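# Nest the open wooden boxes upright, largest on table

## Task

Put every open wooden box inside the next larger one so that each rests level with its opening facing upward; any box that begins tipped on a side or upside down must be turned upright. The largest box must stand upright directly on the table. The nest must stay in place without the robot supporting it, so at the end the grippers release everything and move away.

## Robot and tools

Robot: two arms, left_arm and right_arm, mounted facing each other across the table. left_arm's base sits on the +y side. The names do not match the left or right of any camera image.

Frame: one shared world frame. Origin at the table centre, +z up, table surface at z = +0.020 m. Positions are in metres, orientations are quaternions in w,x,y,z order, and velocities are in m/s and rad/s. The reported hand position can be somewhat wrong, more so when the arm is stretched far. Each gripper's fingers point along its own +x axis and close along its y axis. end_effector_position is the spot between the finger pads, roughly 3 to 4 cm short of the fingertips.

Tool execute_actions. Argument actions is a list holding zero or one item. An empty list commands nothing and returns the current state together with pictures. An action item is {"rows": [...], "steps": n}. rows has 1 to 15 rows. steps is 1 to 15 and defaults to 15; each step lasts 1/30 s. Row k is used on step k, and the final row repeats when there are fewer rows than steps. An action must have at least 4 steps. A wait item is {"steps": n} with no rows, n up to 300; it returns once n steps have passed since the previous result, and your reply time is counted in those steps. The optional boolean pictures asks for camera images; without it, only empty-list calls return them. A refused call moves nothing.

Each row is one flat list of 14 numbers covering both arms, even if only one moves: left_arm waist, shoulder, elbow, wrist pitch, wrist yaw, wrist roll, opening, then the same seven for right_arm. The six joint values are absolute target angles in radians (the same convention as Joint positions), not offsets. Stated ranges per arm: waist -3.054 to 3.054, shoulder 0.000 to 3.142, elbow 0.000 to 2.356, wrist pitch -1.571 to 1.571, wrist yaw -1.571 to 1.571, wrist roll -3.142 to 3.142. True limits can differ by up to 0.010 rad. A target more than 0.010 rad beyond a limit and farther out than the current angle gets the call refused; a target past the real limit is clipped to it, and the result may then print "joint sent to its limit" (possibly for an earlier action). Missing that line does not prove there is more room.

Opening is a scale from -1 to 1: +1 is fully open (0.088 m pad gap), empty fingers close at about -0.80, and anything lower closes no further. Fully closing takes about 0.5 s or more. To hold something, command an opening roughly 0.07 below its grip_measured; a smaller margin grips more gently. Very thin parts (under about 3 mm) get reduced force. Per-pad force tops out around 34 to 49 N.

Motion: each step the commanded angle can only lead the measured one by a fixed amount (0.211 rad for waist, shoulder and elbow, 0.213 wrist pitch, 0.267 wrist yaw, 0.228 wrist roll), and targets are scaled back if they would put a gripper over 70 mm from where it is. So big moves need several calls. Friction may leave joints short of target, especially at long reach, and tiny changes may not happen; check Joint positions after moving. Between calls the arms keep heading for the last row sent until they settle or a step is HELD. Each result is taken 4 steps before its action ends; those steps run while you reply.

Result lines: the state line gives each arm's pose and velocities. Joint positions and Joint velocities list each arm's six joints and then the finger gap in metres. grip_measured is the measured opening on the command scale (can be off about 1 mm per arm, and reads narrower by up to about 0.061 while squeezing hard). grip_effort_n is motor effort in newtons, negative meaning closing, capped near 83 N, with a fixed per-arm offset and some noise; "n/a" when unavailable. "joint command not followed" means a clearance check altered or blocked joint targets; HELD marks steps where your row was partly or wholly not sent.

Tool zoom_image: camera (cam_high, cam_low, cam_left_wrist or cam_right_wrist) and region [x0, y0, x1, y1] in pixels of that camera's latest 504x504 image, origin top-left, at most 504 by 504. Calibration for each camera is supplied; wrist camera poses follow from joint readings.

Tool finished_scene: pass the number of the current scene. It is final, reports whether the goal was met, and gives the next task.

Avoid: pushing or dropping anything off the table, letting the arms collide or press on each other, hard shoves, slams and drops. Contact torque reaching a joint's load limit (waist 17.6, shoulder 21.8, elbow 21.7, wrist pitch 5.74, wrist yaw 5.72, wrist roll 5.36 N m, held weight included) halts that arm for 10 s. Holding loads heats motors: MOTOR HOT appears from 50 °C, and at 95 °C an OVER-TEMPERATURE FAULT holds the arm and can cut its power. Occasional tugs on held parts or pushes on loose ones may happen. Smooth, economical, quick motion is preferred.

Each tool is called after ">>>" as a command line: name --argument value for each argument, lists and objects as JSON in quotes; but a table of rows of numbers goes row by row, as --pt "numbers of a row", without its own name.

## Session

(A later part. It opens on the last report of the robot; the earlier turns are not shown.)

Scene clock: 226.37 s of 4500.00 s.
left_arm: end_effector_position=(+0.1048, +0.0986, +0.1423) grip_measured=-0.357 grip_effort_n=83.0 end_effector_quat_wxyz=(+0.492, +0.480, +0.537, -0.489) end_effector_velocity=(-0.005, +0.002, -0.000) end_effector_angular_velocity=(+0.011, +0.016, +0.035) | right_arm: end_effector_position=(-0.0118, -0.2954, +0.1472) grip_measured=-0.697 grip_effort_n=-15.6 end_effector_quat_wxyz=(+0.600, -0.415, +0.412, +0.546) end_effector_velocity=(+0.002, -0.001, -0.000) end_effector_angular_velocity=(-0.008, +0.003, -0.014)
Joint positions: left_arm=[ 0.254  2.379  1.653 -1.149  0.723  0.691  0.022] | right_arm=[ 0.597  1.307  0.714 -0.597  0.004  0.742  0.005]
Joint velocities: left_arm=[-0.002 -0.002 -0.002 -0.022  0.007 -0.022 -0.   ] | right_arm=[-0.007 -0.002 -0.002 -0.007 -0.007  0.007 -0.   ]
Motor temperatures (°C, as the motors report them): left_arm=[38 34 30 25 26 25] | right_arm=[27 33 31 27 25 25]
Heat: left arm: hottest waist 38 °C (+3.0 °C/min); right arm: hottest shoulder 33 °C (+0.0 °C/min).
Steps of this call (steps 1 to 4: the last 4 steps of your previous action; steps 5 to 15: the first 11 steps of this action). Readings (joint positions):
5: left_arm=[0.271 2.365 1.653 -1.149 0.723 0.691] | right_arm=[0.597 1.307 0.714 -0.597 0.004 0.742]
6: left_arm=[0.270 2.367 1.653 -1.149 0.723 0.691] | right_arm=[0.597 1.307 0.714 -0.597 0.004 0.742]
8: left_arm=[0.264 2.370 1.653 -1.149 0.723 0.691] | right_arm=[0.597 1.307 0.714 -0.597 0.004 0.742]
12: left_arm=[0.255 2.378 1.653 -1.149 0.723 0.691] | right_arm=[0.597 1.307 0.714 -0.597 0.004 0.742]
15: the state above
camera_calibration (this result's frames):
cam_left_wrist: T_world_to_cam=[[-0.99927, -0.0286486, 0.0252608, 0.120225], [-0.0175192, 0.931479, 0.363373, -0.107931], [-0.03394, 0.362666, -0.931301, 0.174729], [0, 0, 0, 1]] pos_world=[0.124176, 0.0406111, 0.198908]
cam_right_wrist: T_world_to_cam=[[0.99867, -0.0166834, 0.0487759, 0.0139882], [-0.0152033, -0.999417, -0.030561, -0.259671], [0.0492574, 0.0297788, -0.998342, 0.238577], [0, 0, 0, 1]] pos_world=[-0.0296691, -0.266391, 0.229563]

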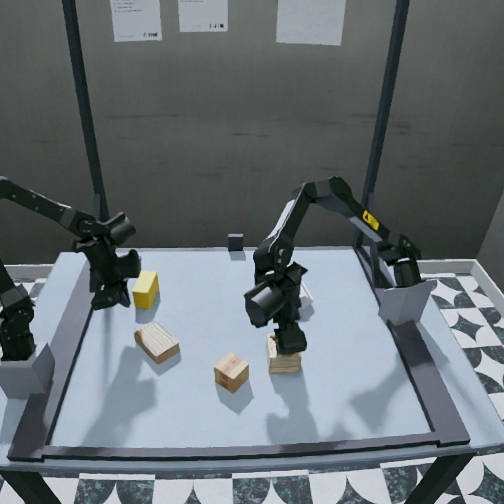

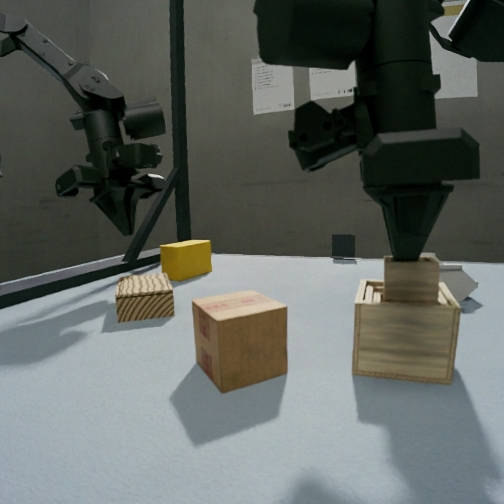

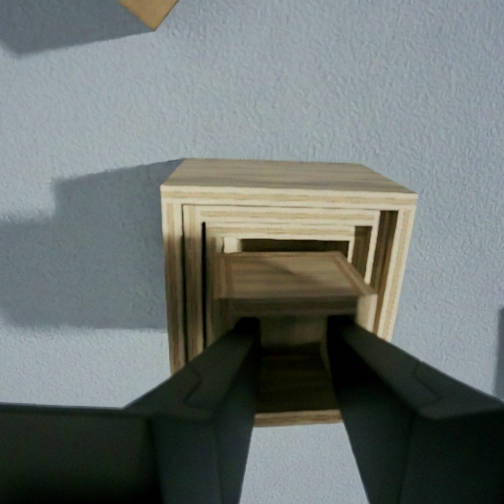

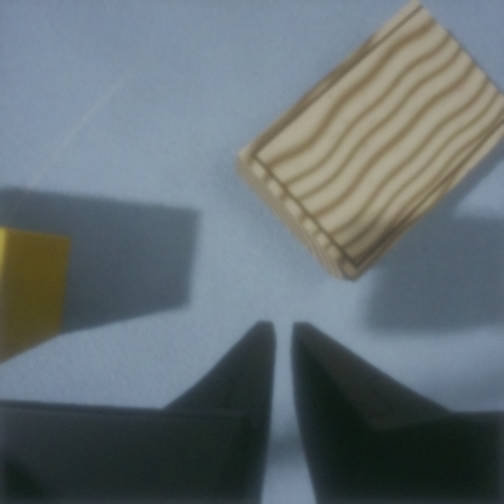

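>>> execute_actions --actions '[{"rows":[[0.25,2.385,1.672,-1.15,0.72,0.69,0.2,0.6,1.3,0.7,-0.6,0.0,0.74,-0.7]],"steps":15}]'

>>> execute_actions --actions '[{"rows":[[0.236,2.408,1.68,-1.15,0.72,0.69,0.2,0.6,1.3,0.7,-0.6,0.0,0.74,-0.7]],"steps":15}]' --pictures true

>>> zoom_image --camera "cam_low" --region '[300,180,460,340]'

>>> zoom_image --camera "cam_left_wrist" --region '[150,160,450,440]'

Scene clock: 227.07 s of 4500.00 s.
left_arm: end_effector_position=(+0.1040, +0.0951, +0.1430) grip_measured=-0.357 grip_effort_n=83.0 end_effector_quat_wxyz=(+0.491, +0.483, +0.532, -0.491) end_effector_velocity=(-0.000, +0.002, +0.001) end_effector_angular_velocity=(+0.018, -0.015, +0.006) | right_arm: end_effector_position=(-0.0118, -0.2954, +0.1472) grip_measured=-0.697 grip_effort_n=-15.6 end_effector_quat_wxyz=(+0.600, -0.415, +0.412, +0.546) end_effector_velocity=(+0.002, -0.006, -0.003) end_effector_angular_velocity=(-0.034, -0.002, +0.002)
Joint positions: left_arm=[ 0.249  2.379  1.664 -1.149  0.723  0.691  0.022] | right_arm=[ 0.597  1.307  0.714 -0.597  0.004  0.742  0.005]
Joint velocities: left_arm=[-0.002 -0.007 -0.002 -0.007 -0.022 -0.007 -0.   ] | right_arm=[-0.002  0.002 -0.002 -0.022 -0.022 -0.007 -0.   ]
Motor temperatures (°C, as the motors report them): left_arm=[38 34 30 25 26 25] | right_arm=[27 33 31 27 25 25]
Heat: left arm: hottest waist 38 °C (+3.0 °C/min); right arm: hottest shoulder 33 °C (+0.0 °C/min).
Steps of this call (steps 1 to 4: the last 4 steps of your previous action; steps 5 to 10: the robot went on to your last target; steps 11 to 21: the first 11 steps of this action). Readings (joint positions):
11: left_arm=[0.254 2.379 1.653 -1.149 0.723 0.691] | right_arm=[0.597 1.307 0.714 -0.597 0.004 0.742]
12: left_arm=[0.254 2.379 1.655 -1.149 0.723 0.691] | right_arm=[0.597 1.307 0.714 -0.597 0.004 0.742]
14: left_arm=[0.252 2.379 1.659 -1.149 0.723 0.691] | right_arm=[0.597 1.307 0.714 -0.597 0.004 0.742]
18: left_arm=[0.250 2.379 1.664 -1.149 0.723 0.691] | right_arm=[0.597 1.307 0.714 -0.597 0.004 0.742]
21: the state above

Scene clock: 227.57 s of 4500.00 s.
left_arm: end_effector_position=(+0.1042, +0.0937, +0.1391) grip_measured=-0.357 grip_effort_n=83.0 end_effector_quat_wxyz=(+0.488, +0.485, +0.534, -0.491) end_effector_velocity=(+0.001, +0.005, +0.001) end_effector_angular_velocity=(+0.027, -0.007, +0.037) | right_arm: end_effector_position=(-0.0118, -0.2954, +0.1472) grip_measured=-0.697 grip_effort_n=-15.1 end_effector_quat_wxyz=(+0.600, -0.415, +0.412, +0.546) end_effector_velocity=(+0.000, -0.001, -0.001) end_effector_angular_velocity=(-0.003, +0.005, +0.007)
Joint positions: left_arm=[ 0.241  2.392  1.674 -1.151  0.722  0.691  0.022] | right_arm=[ 0.597  1.307  0.714 -0.597  0.004  0.742  0.005]
Joint velocities: left_arm=[ 0.002  0.002  0.002 -0.022 -0.022 -0.022 -0.   ] | right_arm=[-0.002 -0.002 -0.007  0.007 -0.007 -0.007 -0.   ]
Motor temperatures (°C, as the motors report them): left_arm=[38 34 30 25 26 25] | right_arm=[27 33 31 27 25 25]
Heat: left arm: hottest waist 38 °C (+3.0 °C/min); right arm: hottest shoulder 33 °C (+0.0 °C/min).
Steps of this call (steps 1 to 4: the last 4 steps of your previous action; steps 5 to 15: the first 11 steps of this action). Readings (joint positions):
5: left_arm=[0.249 2.380 1.665 -1.149 0.723 0.691] | right_arm=[0.597 1.307 0.714 -0.597 0.004 0.742]
6: left_arm=[0.248 2.383 1.667 -1.149 0.723 0.691] | right_arm=[0.597 1.307 0.714 -0.597 0.004 0.742]
8: left_arm=[0.243 2.387 1.670 -1.149 0.723 0.691] | right_arm=[0.597 1.307 0.714 -0.597 0.004 0.742]
12: left_arm=[0.241 2.391 1.673 -1.151 0.722 0.691] | right_arm=[0.597 1.307 0.714 -0.597 0.004 0.742]
15: the state above
camera_calibration (this result's frames):
cam_left_wrist: T_world_to_cam=[[-0.999603, -0.014654, 0.0240799, 0.118502], [-0.00478938, 0.930123, 0.367216, -0.10398], [-0.0277784, 0.366955, -0.929824, 0.172312], [0, 0, 0, 1]] pos_world=[0.122743, 0.0352197, 0.19555]
cam_right_wrist: T_world_to_cam=[[0.99867, -0.0166834, 0.0487759, 0.0139882], [-0.0152033, -0.999417, -0.030561, -0.259671], [0.0492574, 0.0297788, -0.998342, 0.238577], [0, 0, 0, 1]] pos_world=[-0.0296691, -0.266391, 0.229563]

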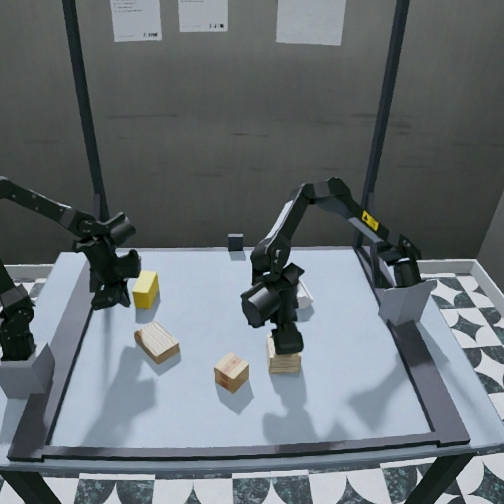

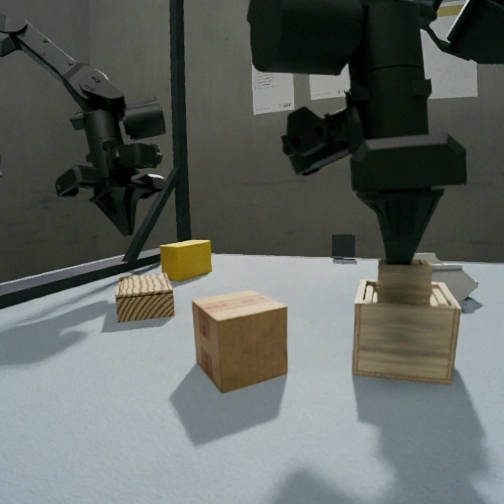

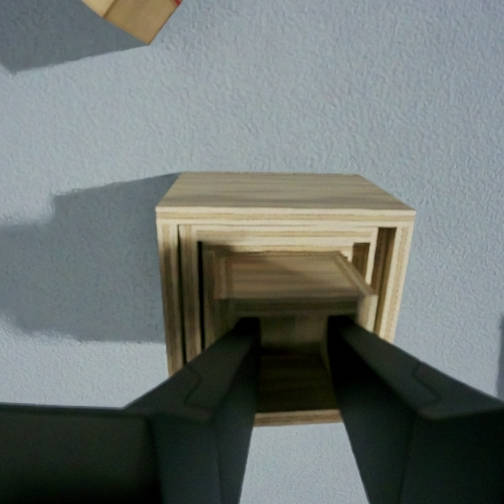

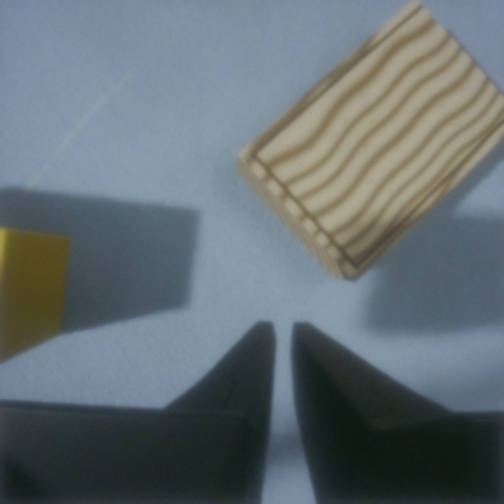

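Region (300, 180, 460, 340) of cam_low's 504x504 image, scaled by 3.150, with more detail than that image has.

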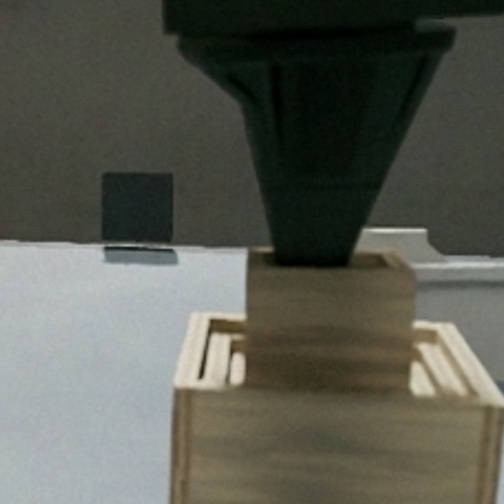

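Region (150, 160, 450, 440) of cam_left_wrist's 504x504 image, scaled by 1.680, with more detail than that image has; it fills the top 470 rows of this view, and the rest is white.

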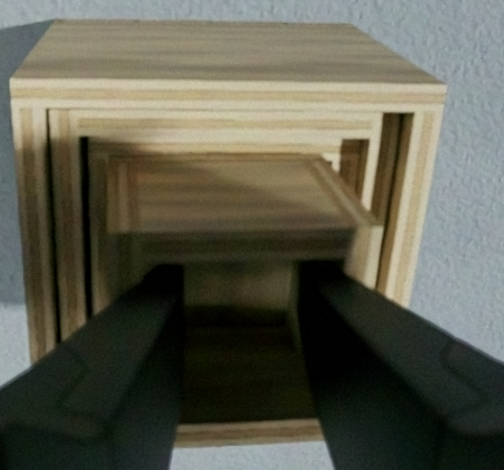

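>>> execute_actions --actions '[{"rows":[[0.258,2.372,1.674,-1.15,0.72,0.69,0.2,0.6,1.3,0.7,-0.6,0.0,0.74,-0.7]],"steps":15}]'

>>> execute_actions --actions '[{"rows":[[0.258,2.372,1.655,-1.15,0.72,0.69,0.2,0.6,1.3,0.7,-0.6,0.0,0.74,-0.7]],"steps":15}]'

>>> execute_actions --actions '[{"rows":[[0.238,2.405,1.662,-1.15,0.72,0.69,0.2,0.6,1.3,0.7,-0.6,0.0,0.74,-0.7]],"steps":15}]'

>>> execute_actions --actions '[{"rows":[[0.226,2.42,1.662,-1.15,0.72,0.69,0.2,0.6,1.3,0.7,-0.6,0.0,0.74,-0.7]],"steps":15}]' --pictures true

>>> zoom_image --camera "cam_low" --region '[300,180,460,340]'

>>> zoom_image --camera "cam_left_wrist" --region '[150,160,450,440]'

Scene clock: 228.33 s of 4500.00 s.
left_arm: end_effector_position=(+0.1068, +0.0944, +0.1424) grip_measured=-0.357 grip_effort_n=83.0 end_effector_quat_wxyz=(+0.492, +0.482, +0.533, -0.491) end_effector_velocity=(-0.002, +0.001, +0.007) end_effector_angular_velocity=(-0.014, +0.002, +0.001) | right_arm: end_effector_position=(-0.0118, -0.2954, +0.1472) grip_measured=-0.697 grip_effort_n=-15.6 end_effector_quat_wxyz=(+0.600, -0.415, +0.412, +0.546) end_effector_velocity=(-0.001, -0.002, -0.001) end_effector_angular_velocity=(-0.019, +0.010, +0.007)
Joint positions: left_arm=[ 0.252  2.39   1.674 -1.151  0.722  0.691  0.022] | right_arm=[ 0.597  1.307  0.714 -0.597  0.004  0.742  0.005]
Joint velocities: left_arm=[ 0.012 -0.017 -0.007 -0.007  0.007  0.007 -0.   ] | right_arm=[-0.002  0.002  0.002 -0.007 -0.022 -0.007 -0.   ]
Motor temperatures (°C, as the motors report them): left_arm=[38 34 30 25 26 25] | right_arm=[27 33 31 27 25 25]
Heat: left arm: hottest waist 38 °C (+3.0 °C/min); right arm: hottest shoulder 33 °C (+0.0 °C/min).
Steps of this call (steps 1 to 4: the last 4 steps of your previous action; steps 5 to 12: the robot went on to your last target; steps 13 to 23: the first 11 steps of this action). Readings (joint positions):
13: left_arm=[0.241 2.392 1.674 -1.151 0.722 0.691] | right_arm=[0.597 1.307 0.714 -0.597 0.004 0.742]
14: left_arm=[0.242 2.392 1.674 -1.151 0.722 0.691] | right_arm=[0.597 1.307 0.714 -0.597 0.004 0.742]
16: left_arm=[0.245 2.392 1.674 -1.151 0.722 0.691] | right_arm=[0.597 1.307 0.714 -0.597 0.004 0.742]
20: left_arm=[0.250 2.391 1.674 -1.151 0.722 0.691] | right_arm=[0.597 1.307 0.714 -0.597 0.004 0.742]
23: the state above

Scene clock: 228.83 s of 4500.00 s.
left_arm: end_effector_position=(+0.1059, +0.0977, +0.1410) grip_measured=-0.357 grip_effort_n=83.0 end_effector_quat_wxyz=(+0.491, +0.481, +0.537, -0.489) end_effector_velocity=(-0.001, +0.008, -0.001) end_effector_angular_velocity=(+0.032, -0.001, +0.028) | right_arm: end_effector_position=(-0.0118, -0.2954, +0.1472) grip_measured=-0.697 grip_effort_n=-16.0 end_effector_quat_wxyz=(+0.600, -0.415, +0.412, +0.546) end_effector_velocity=(-0.001, -0.003, -0.001) end_effector_angular_velocity=(-0.019, +0.010, +0.007)
Joint positions: left_arm=[ 0.252  2.387  1.661 -1.151  0.722  0.691  0.022] | right_arm=[ 0.597  1.307  0.714 -0.597  0.004  0.742  0.005]
Joint velocities: left_arm=[ 0.002 -0.002 -0.012 -0.022 -0.022 -0.007 -0.   ] | right_arm=[-0.002 -0.002 -0.002 -0.007 -0.022 -0.007 -0.   ]
Motor temperatures (°C, as the motors report them): left_arm=[38 34 30 25 26 25] | right_arm=[27 33 31 27 25 25]
Heat: left arm: hottest waist 38 °C (+3.0 °C/min); right arm: hottest shoulder 33 °C (+0.0 °C/min).
Steps of this call (steps 1 to 4: the last 4 steps of your previous action; steps 5 to 15: the first 11 steps of this action). Readings (joint positions):
5: left_arm=[0.252 2.389 1.673 -1.151 0.722 0.691] | right_arm=[0.597 1.307 0.714 -0.597 0.004 0.742]
6: left_arm=[0.252 2.388 1.672 -1.151 0.722 0.691] | right_arm=[0.597 1.307 0.714 -0.597 0.004 0.742]
8: left_arm=[0.252 2.387 1.667 -1.151 0.722 0.691] | right_arm=[0.597 1.307 0.714 -0.597 0.004 0.742]
12: left_arm=[0.252 2.387 1.662 -1.151 0.722 0.691] | right_arm=[0.597 1.307 0.714 -0.597 0.004 0.742]
15: the state above

Scene clock: 229.33 s of 4500.00 s.
left_arm: end_effector_position=(+0.1029, +0.0970, +0.1372) grip_measured=-0.357 grip_effort_n=83.0 end_effector_quat_wxyz=(+0.486, +0.484, +0.539, -0.489) end_effector_velocity=(+0.001, +0.002, +0.001) end_effector_angular_velocity=(+0.017, -0.014, -0.009) | right_arm: end_effector_position=(-0.0118, -0.2954, +0.1472) grip_measured=-0.697 grip_effort_n=-16.0 end_effector_quat_wxyz=(+0.600, -0.415, +0.412, +0.546) end_effector_velocity=(+0.002, -0.002, -0.002) end_effector_angular_velocity=(-0.015, -0.009, +0.017)
Joint positions: left_arm=[ 0.24   2.389  1.661 -1.151  0.722  0.691  0.022] | right_arm=[ 0.597  1.307  0.714 -0.597  0.004  0.742  0.005]
Joint velocities: left_arm=[-0.002 -0.002  0.002 -0.007 -0.022  0.007  0.   ] | right_arm=[-0.002  0.002 -0.002 -0.007 -0.007 -0.022 -0.   ]
Motor temperatures (°C, as the motors report them): left_arm=[38 34 30 25 26 25] | right_arm=[27 33 31 27 25 25]
Heat: left arm: hottest waist 38 °C (+3.0 °C/min); right arm: hottest shoulder 33 °C (+0.0 °C/min).
Steps of this call (steps 1 to 4: the last 4 steps of your previous action; steps 5 to 15: the first 11 steps of this action). Readings (joint positions):
5: left_arm=[0.252 2.387 1.661 -1.151 0.722 0.691] | right_arm=[0.597 1.307 0.714 -0.597 0.004 0.742]
6: left_arm=[0.251 2.387 1.661 -1.151 0.722 0.691] | right_arm=[0.597 1.307 0.714 -0.597 0.004 0.742]
8: left_arm=[0.247 2.387 1.661 -1.151 0.722 0.691] | right_arm=[0.597 1.307 0.714 -0.597 0.004 0.742]
12: left_arm=[0.240 2.389 1.661 -1.151 0.722 0.691] | right_arm=[0.597 1.307 0.714 -0.597 0.004 0.742]
15: the state above

Scene clock: 229.83 s of 4500.00 s.
left_arm: end_effector_position=(+0.1035, +0.0971, +0.1354) grip_measured=-0.357 grip_effort_n=83.0 end_effector_quat_wxyz=(+0.485, +0.484, +0.540, -0.489) end_effector_velocity=(-0.001, -0.004, -0.001) end_effector_angular_velocity=(-0.007, +0.001, -0.006) | right_arm: end_effector_position=(-0.0118, -0.2954, +0.1472) grip_measured=-0.697 grip_effort_n=-15.6 end_effector_quat_wxyz=(+0.600, -0.415, +0.412, +0.546) end_effector_velocity=(+0.001, -0.003, -0.001) end_effector_angular_velocity=(-0.018, +0.010, +0.003)
Joint positions: left_arm=[ 0.238  2.396  1.664 -1.151  0.723  0.691  0.022] | right_arm=[ 0.597  1.307  0.714 -0.597  0.004  0.742  0.005]
Joint velocities: left_arm=[-0.007  0.002  0.007  0.007  0.007 -0.007 -0.   ] | right_arm=[-0.007 -0.007 -0.007 -0.007 -0.022 -0.007 -0.   ]
Motor temperatures (°C, as the motors report them): left_arm=[38 34 30 25 26 25] | right_arm=[27 33 31 27 25 25]
Heat: left arm: hottest waist 38 °C (+3.0 °C/min); right arm: hottest shoulder 33 °C (+0.0 °C/min).
Steps of this call (steps 1 to 4: the last 4 steps of your previous action; steps 5 to 15: the first 11 steps of this action). Readings (joint positions):
5: left_arm=[0.240 2.390 1.661 -1.151 0.722 0.691] | right_arm=[0.597 1.307 0.714 -0.597 0.004 0.742]
6: left_arm=[0.240 2.392 1.661 -1.151 0.722 0.691] | right_arm=[0.597 1.307 0.714 -0.597 0.004 0.742]
8: left_arm=[0.239 2.394 1.662 -1.151 0.723 0.691] | right_arm=[0.597 1.307 0.714 -0.597 0.004 0.742]
12: left_arm=[0.239 2.395 1.663 -1.151 0.723 0.691] | right_arm=[0.597 1.307 0.714 -0.597 0.004 0.742]
15: the state above
camera_calibration (this result's frames):
cam_left_wrist: T_world_to_cam=[[-0.99924, -0.0221429, 0.032087, 0.117529], [-0.00843719, 0.926367, 0.376528, -0.106249], [-0.0380618, 0.375971, -0.92585, 0.167241], [0, 0, 0, 1]] pos_world=[0.122909, 0.03815, 0.191075]
cam_right_wrist: T_world_to_cam=[[0.99867, -0.0166834, 0.0487759, 0.0139882], [-0.0152033, -0.999417, -0.030561, -0.259671], [0.0492574, 0.0297788, -0.998342, 0.238577], [0, 0, 0, 1]] pos_world=[-0.0296691, -0.266391, 0.229563]

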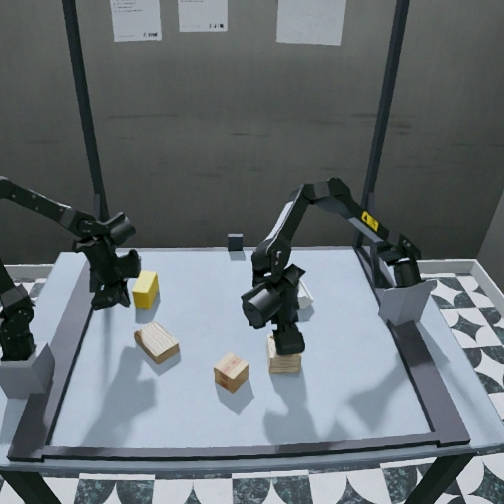

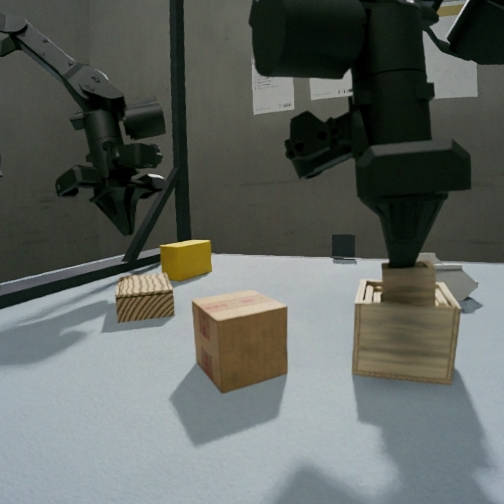

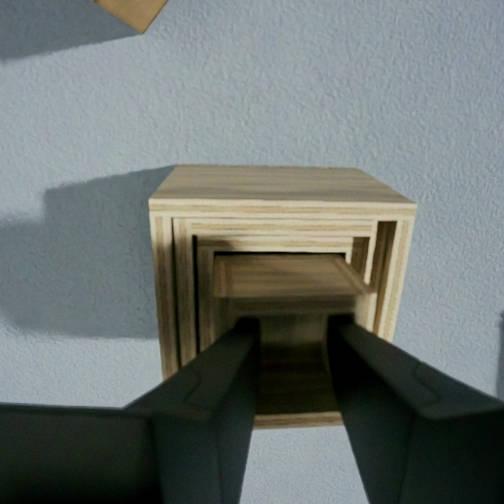

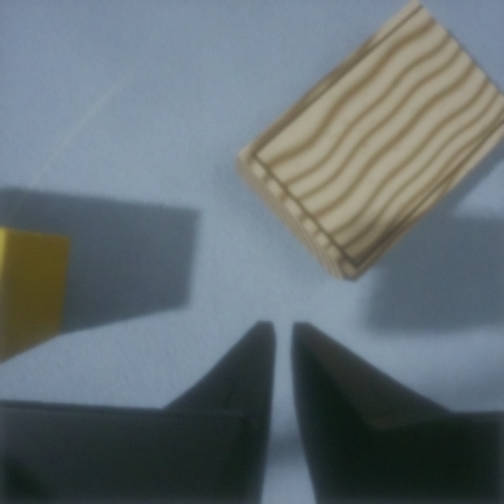

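Region (300, 180, 460, 340) of cam_low's 504x504 image, scaled by 3.150, with more detail than that image has.

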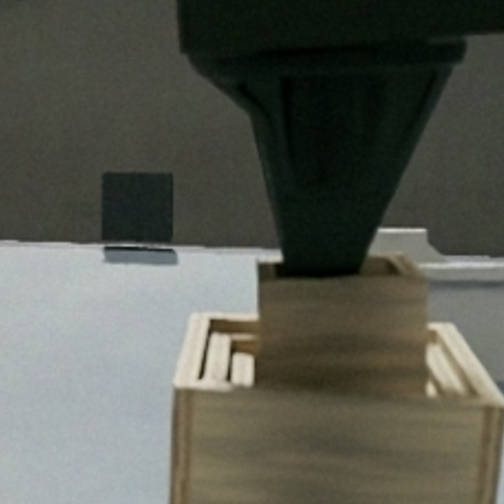

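Region (150, 160, 450, 440) of cam_left_wrist's 504x504 image, scaled by 1.680, with more detail than that image has; it fills the top 470 rows of this view, and the rest is white.

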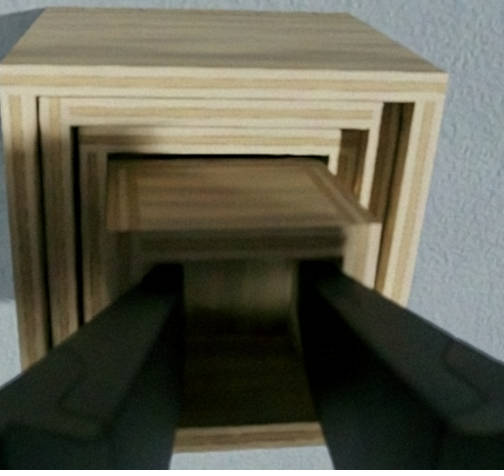

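>>> execute_actions --actions '[{"rows":[[0.232,2.435,1.668,-1.15,0.72,0.69,0.2,0.6,1.3,0.7,-0.6,0.0,0.74,-0.7]],"steps":15}]'

>>> execute_actions --actions '[{"rows":[[0.228,2.445,1.675,-1.15,0.72,0.69,0.2,0.6,1.3,0.7,-0.6,0.0,0.74,-0.7]],"steps":15}]' --pictures true

>>> zoom_image --camera "cam_low" --region '[300,180,460,340]'

>>> zoom_image --camera "cam_left_wrist" --region '[150,160,450,440]'

Scene clock: 230.40 s of 4500.00 s.
left_arm: end_effector_position=(+0.1047, +0.0970, +0.1341) grip_measured=-0.357 grip_effort_n=83.0 end_effector_quat_wxyz=(+0.485, +0.480, +0.544, -0.489) end_effector_velocity=(-0.000, +0.001, -0.001) end_effector_angular_velocity=(+0.011, -0.002, +0.010) | right_arm: end_effector_position=(-0.0118, -0.2954, +0.1472) grip_measured=-0.697 grip_effort_n=-15.6 end_effector_quat_wxyz=(+0.600, -0.415, +0.412, +0.546) end_effector_velocity=(+0.000, -0.004, -0.001) end_effector_angular_velocity=(-0.020, +0.005, +0.021)
Joint positions: left_arm=[ 0.239  2.406  1.671 -1.155  0.729  0.691  0.022] | right_arm=[ 0.597  1.307  0.714 -0.597  0.004  0.742  0.005]
Joint velocities: left_arm=[-0.002  0.002  0.002 -0.007 -0.007 -0.007 -0.   ] | right_arm=[-0.002 -0.007 -0.007 -0.007 -0.022 -0.022  0.   ]
Motor temperatures (°C, as the motors report them): left_arm=[38 34 30 25 26 25] | right_arm=[27 33 31 27 25 25]
Heat: left arm: hottest waist 38 °C (+3.0 °C/min); right arm: hottest shoulder 33 °C (+0.0 °C/min).
Steps of this call (steps 1 to 4: the last 4 steps of your previous action; steps 5 to 6: the robot went on to your last target; steps 7 to 17: the first 11 steps of this action). Readings (joint positions):
7: left_arm=[0.238 2.397 1.664 -1.151 0.723 0.691] | right_arm=[0.597 1.307 0.714 -0.597 0.004 0.742]
8: left_arm=[0.238 2.399 1.666 -1.152 0.724 0.691] | right_arm=[0.597 1.307 0.714 -0.597 0.004 0.742]
10: left_arm=[0.239 2.403 1.669 -1.153 0.728 0.691] | right_arm=[0.597 1.307 0.714 -0.597 0.004 0.742]
14: left_arm=[0.239 2.405 1.670 -1.155 0.729 0.691] | right_arm=[0.597 1.307 0.714 -0.597 0.004 0.742]
17: the state above

Scene clock: 230.90 s of 4500.00 s.
left_arm: end_effector_position=(+0.1058, +0.0963, +0.1330) grip_measured=-0.357 grip_effort_n=83.0 end_effector_quat_wxyz=(+0.484, +0.478, +0.545, -0.490) end_effector_velocity=(-0.002, -0.005, +0.000) end_effector_angular_velocity=(-0.020, +0.010, -0.001) | right_arm: end_effector_position=(-0.0118, -0.2954, +0.1472) grip_measured=-0.697 grip_effort_n=-15.6 end_effector_quat_wxyz=(+0.600, -0.415, +0.412, +0.546) end_effector_velocity=(+0.005, -0.003, -0.001) end_effector_angular_velocity=(-0.012, -0.021, -0.002)
Joint positions: left_arm=[ 0.239  2.414  1.678 -1.157  0.732  0.691  0.022] | right_arm=[ 0.597  1.307  0.714 -0.597  0.004  0.742  0.005]
Joint velocities: left_arm=[-0.002 -0.002  0.002  0.007  0.022 -0.007 -0.   ] | right_arm=[-0.002 -0.002 -0.002 -0.022  0.007 -0.007 -0.   ]
Motor temperatures (°C, as the motors report them): left_arm=[38 34 30 25 26 25] | right_arm=[27 33 31 27 25 25]
Heat: left arm: hottest waist 38 °C (+3.0 °C/min); right arm: hottest shoulder 33 °C (+0.0 °C/min).
Steps of this call (steps 1 to 4: the last 4 steps of your previous action; steps 5 to 15: the first 11 steps of this action). Readings (joint positions):
5: left_arm=[0.239 2.407 1.672 -1.156 0.729 0.691] | right_arm=[0.597 1.307 0.714 -0.597 0.004 0.742]
6: left_arm=[0.239 2.408 1.673 -1.157 0.730 0.691] | right_arm=[0.597 1.307 0.714 -0.597 0.004 0.742]
8: left_arm=[0.239 2.412 1.676 -1.157 0.732 0.691] | right_arm=[0.597 1.307 0.714 -0.597 0.004 0.742]
12: left_arm=[0.239 2.414 1.678 -1.157 0.732 0.691] | right_arm=[0.597 1.307 0.714 -0.597 0.004 0.742]
15: the state above
camera_calibration (this result's frames):
cam_left_wrist: T_world_to_cam=[[-0.998594, -0.0303938, 0.0434251, 0.119044], [-0.0118566, 0.926591, 0.375883, -0.10418], [-0.0516619, 0.37484, -0.925649, 0.166949], [0, 0, 0, 1]] pos_world=[0.126267, 0.0375711, 0.188526]
cam_right_wrist: T_world_to_cam=[[0.99867, -0.0166834, 0.0487759, 0.0139882], [-0.0152033, -0.999417, -0.030561, -0.259671], [0.0492574, 0.0297788, -0.998342, 0.238577], [0, 0, 0, 1]] pos_world=[-0.0296691, -0.266391, 0.229563]

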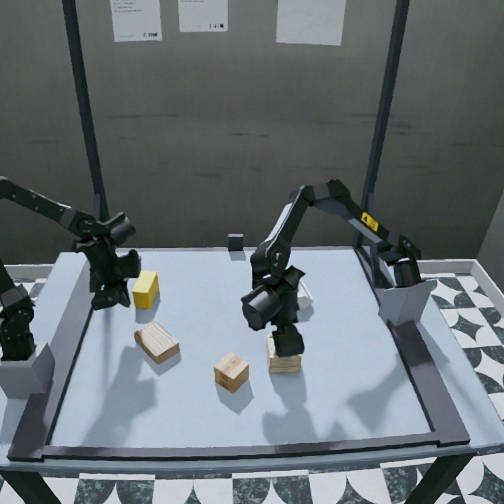

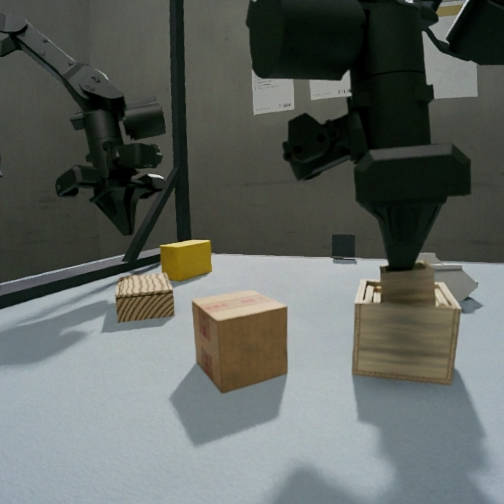

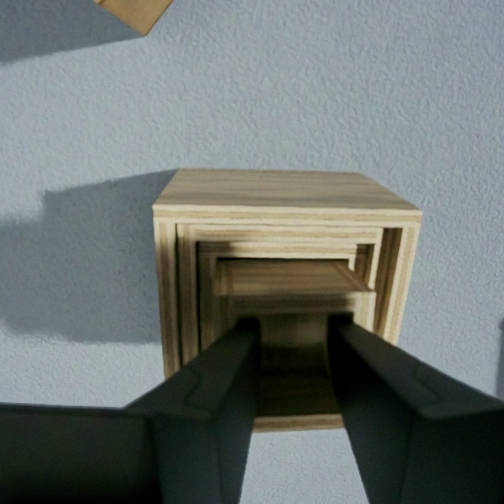

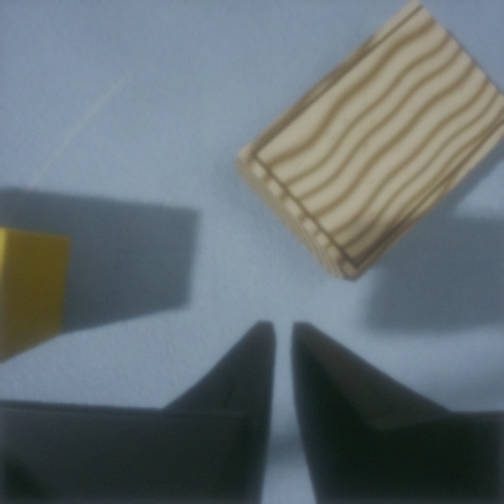

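Region (300, 180, 460, 340) of cam_low's 504x504 image, scaled by 3.150, with more detail than that image has.

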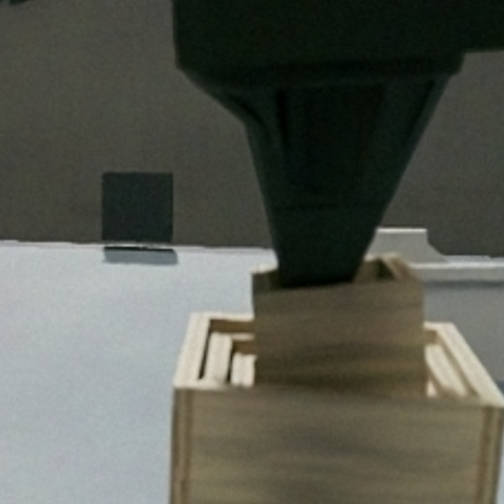

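Region (150, 160, 450, 440) of cam_left_wrist's 504x504 image, scaled by 1.680, with more detail than that image has; it fills the top 470 rows of this view, and the rest is white.

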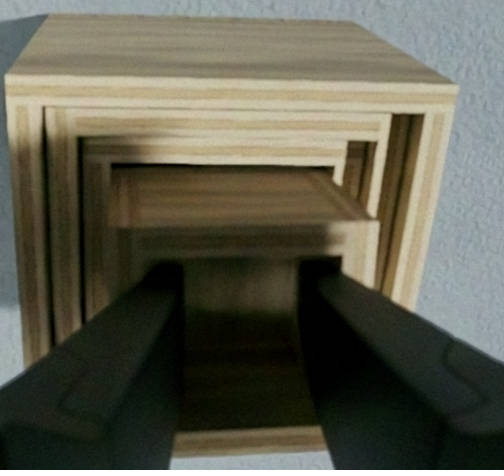

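>>> execute_actions --actions '[{"rows":[[0.238,2.415,1.695,-1.15,0.72,0.69,0.2,0.6,1.3,0.7,-0.6,0.0,0.74,-0.7]],"steps":15}]' --pictures true

>>> zoom_image --camera "cam_low" --region '[300,180,460,340]'

Scene clock: 231.43 s of 4500.00 s.
left_arm: end_effector_position=(+0.1073, +0.0933, +0.1340) grip_measured=-0.357 grip_effort_n=83.0 end_effector_quat_wxyz=(+0.485, +0.484, +0.538, -0.491) end_effector_velocity=(+0.001, +0.005, -0.010) end_effector_angular_velocity=(+0.083, -0.065, -0.032) | right_arm: end_effector_position=(-0.0118, -0.2954, +0.1472) grip_measured=-0.697 grip_effort_n=-15.6 end_effector_quat_wxyz=(+0.600, -0.415, +0.412, +0.546) end_effector_velocity=(+0.003, -0.001, -0.001) end_effector_angular_velocity=(-0.004, -0.015, +0.000)
Joint positions: left_arm=[ 0.238  2.414  1.688 -1.151  0.726  0.691  0.022] | right_arm=[ 0.597  1.307  0.714 -0.597  0.004  0.742  0.005]
Joint velocities: left_arm=[-0.037 -0.002 -0.002  0.007 -0.095 -0.007  0.   ] | right_arm=[-0.002  0.002 -0.002 -0.007  0.007 -0.007 -0.   ]
Motor temperatures (°C, as the motors report them): left_arm=[38 34 30 25 26 25] | right_arm=[27 33 31 27 25 25]
Heat: left arm: hottest waist 38 °C (+3.0 °C/min); right arm: hottest shoulder 33 °C (+0.0 °C/min).
Steps of this call (steps 1 to 4: the last 4 steps of your previous action; step 5: the robot went on to your last target; steps 6 to 16: the first 11 steps of this action). Readings (joint positions):
6: left_arm=[0.239 2.414 1.680 -1.158 0.732 0.691] | right_arm=[0.597 1.307 0.714 -0.597 0.004 0.742]
7: left_arm=[0.239 2.414 1.682 -1.158 0.732 0.691] | right_arm=[0.597 1.307 0.714 -0.597 0.004 0.742]
9: left_arm=[0.240 2.414 1.685 -1.158 0.730 0.691] | right_arm=[0.597 1.307 0.714 -0.597 0.004 0.742]
13: left_arm=[0.240 2.414 1.687 -1.158 0.728 0.691] | right_arm=[0.597 1.307 0.714 -0.597 0.004 0.742]
16: the state above
camera_calibration (this result's frames):
cam_left_wrist: T_world_to_cam=[[-0.999317, -0.0186943, 0.0318754, 0.120948], [-0.0054844, 0.928074, 0.372356, -0.102161], [-0.0365437, 0.371927, -0.927542, 0.167958], [0, 0, 0, 1]] pos_world=[0.126443, 0.0346064, 0.189973]
cam_right_wrist: T_world_to_cam=[[0.99867, -0.0166834, 0.0487759, 0.0139882], [-0.0152033, -0.999417, -0.030561, -0.259671], [0.0492574, 0.0297788, -0.998342, 0.238577], [0, 0, 0, 1]] pos_world=[-0.0296691, -0.266391, 0.229563]

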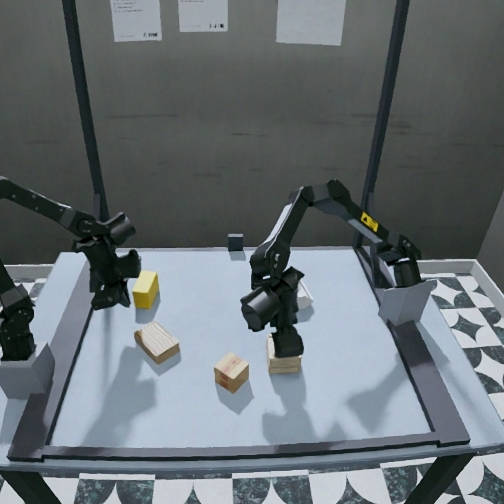

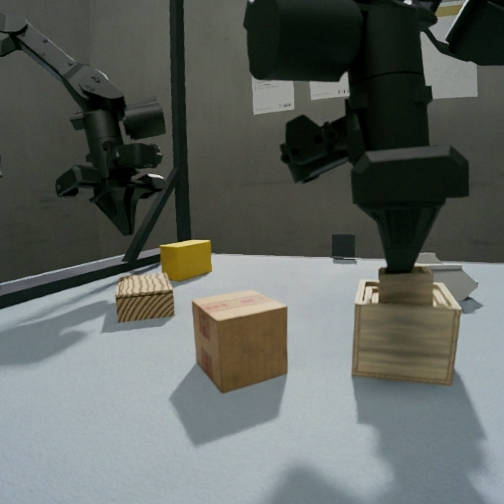

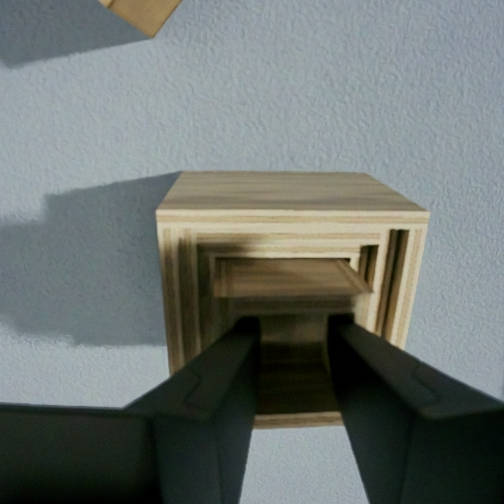

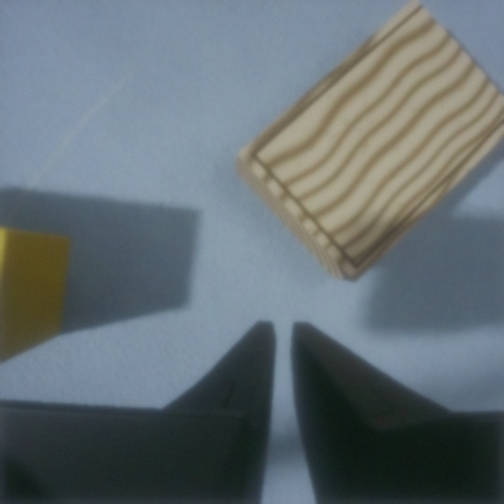

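Region (300, 180, 460, 340) of cam_low's 504x504 image, scaled by 3.150, with more detail than that image has.

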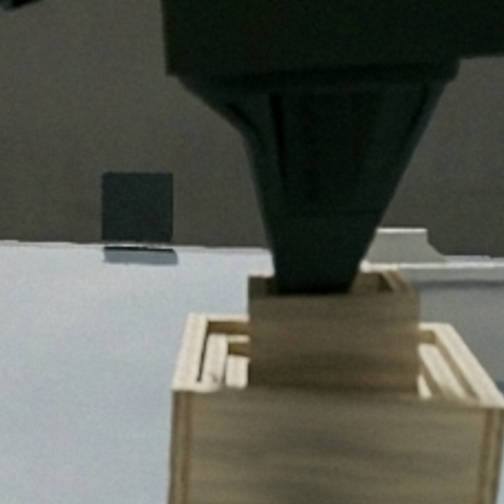

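It levelled and is dropping. Go down with waist.

>>> execute_actions --actions '[{"rows":[[0.215,2.435,1.69,-1.15,0.72,0.69,0.2,0.6,1.3,0.7,-0.6,0.0,0.74,-0.7]],"steps":15}]' --pictures true

>>> zoom_image --camera "cam_low" --region '[300,180,460,340]'

Scene clock: 231.93 s of 4500.00 s.
left_arm: end_effector_position=(+0.1028, +0.0927, +0.1254) grip_measured=-0.357 grip_effort_n=83.0 end_effector_quat_wxyz=(+0.475, +0.491, +0.542, -0.490) end_effector_velocity=(-0.000, -0.002, -0.001) end_effector_angular_velocity=(-0.008, +0.003, -0.013) | right_arm: end_effector_position=(-0.0118, -0.2954, +0.1472) grip_measured=-0.697 grip_effort_n=-15.6 end_effector_quat_wxyz=(+0.600, -0.415, +0.412, +0.546) end_effector_velocity=(+0.002, -0.001, -0.000) end_effector_angular_velocity=(-0.010, -0.006, +0.013)
Joint positions: left_arm=[ 0.215  2.423  1.688 -1.15   0.723  0.691  0.022] | right_arm=[ 0.597  1.307  0.714 -0.597  0.004  0.742  0.005]
Joint velocities: left_arm=[-0.002  0.002  0.002  0.007  0.007  0.007  0.   ] | right_arm=[-0.007 -0.002 -0.002 -0.007 -0.007 -0.022 -0.   ]
Motor temperatures (°C, as the motors report them): left_arm=[38 34 30 25 26 25] | right_arm=[27 33 31 27 25 25]
Heat: left arm: hottest waist 38 °C (+3.0 °C/min); right arm: hottest shoulder 33 °C (+0.0 °C/min).
Steps of this call (steps 1 to 4: the last 4 steps of your previous action; steps 5 to 15: the first 11 steps of this action). Readings (joint positions):
5: left_arm=[0.236 2.414 1.688 -1.151 0.724 0.691] | right_arm=[0.597 1.307 0.714 -0.597 0.004 0.742]
6: left_arm=[0.234 2.415 1.688 -1.151 0.724 0.691] | right_arm=[0.597 1.307 0.714 -0.597 0.004 0.742]
8: left_arm=[0.227 2.417 1.688 -1.151 0.724 0.691] | right_arm=[0.597 1.307 0.714 -0.597 0.004 0.742]
12: left_arm=[0.215 2.422 1.688 -1.150 0.723 0.691] | right_arm=[0.597 1.307 0.714 -0.597 0.004 0.742]
15: the state above
camera_calibration (this result's frames):
cam_left_wrist: T_world_to_cam=[[-0.999256, -0.00636344, 0.0380433, 0.114776], [0.00904513, 0.920137, 0.391492, -0.101543], [-0.0374963, 0.391545, -0.919395, 0.157284], [0, 0, 0, 1]] pos_world=[0.121507, 0.0325798, 0.179993]
cam_right_wrist: T_world_to_cam=[[0.99867, -0.0166834, 0.0487759, 0.0139882], [-0.0152033, -0.999417, -0.030561, -0.259671], [0.0492574, 0.0297788, -0.998342, 0.238577], [0, 0, 0, 1]] pos_world=[-0.0296691, -0.266391, 0.229563]

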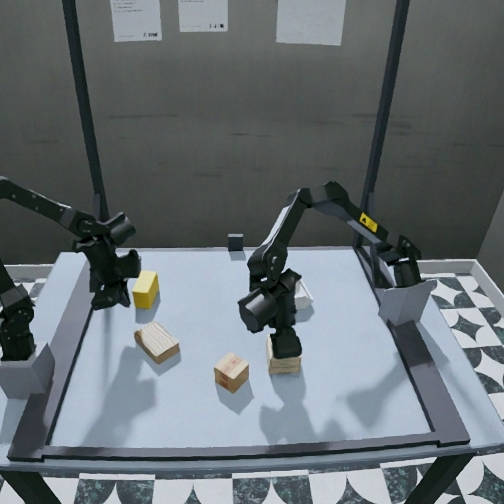

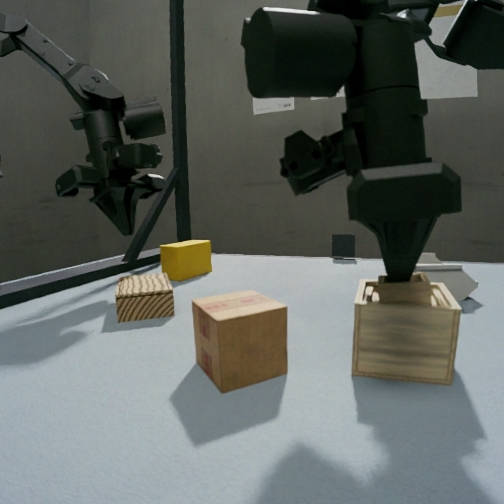

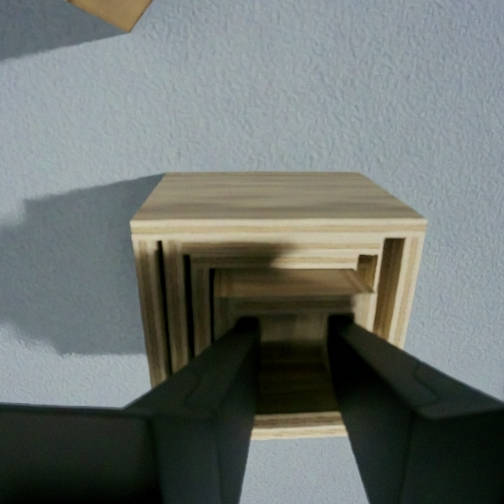

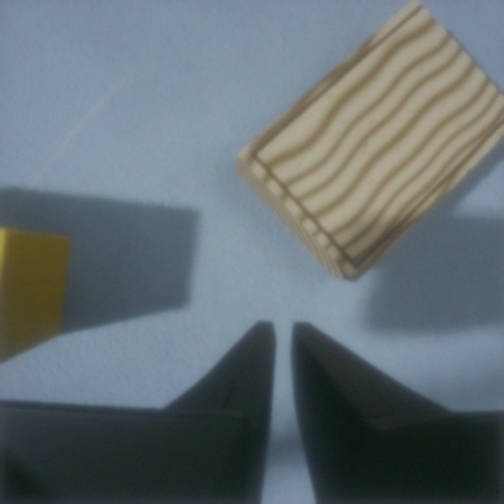

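Region (300, 180, 460, 340) of cam_low's 504x504 image, scaled by 3.150, with more detail than that image has.

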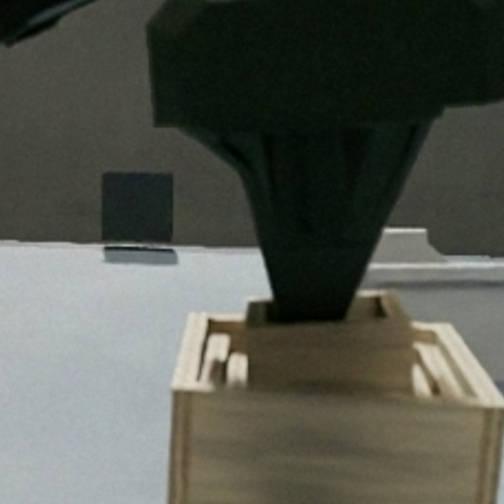

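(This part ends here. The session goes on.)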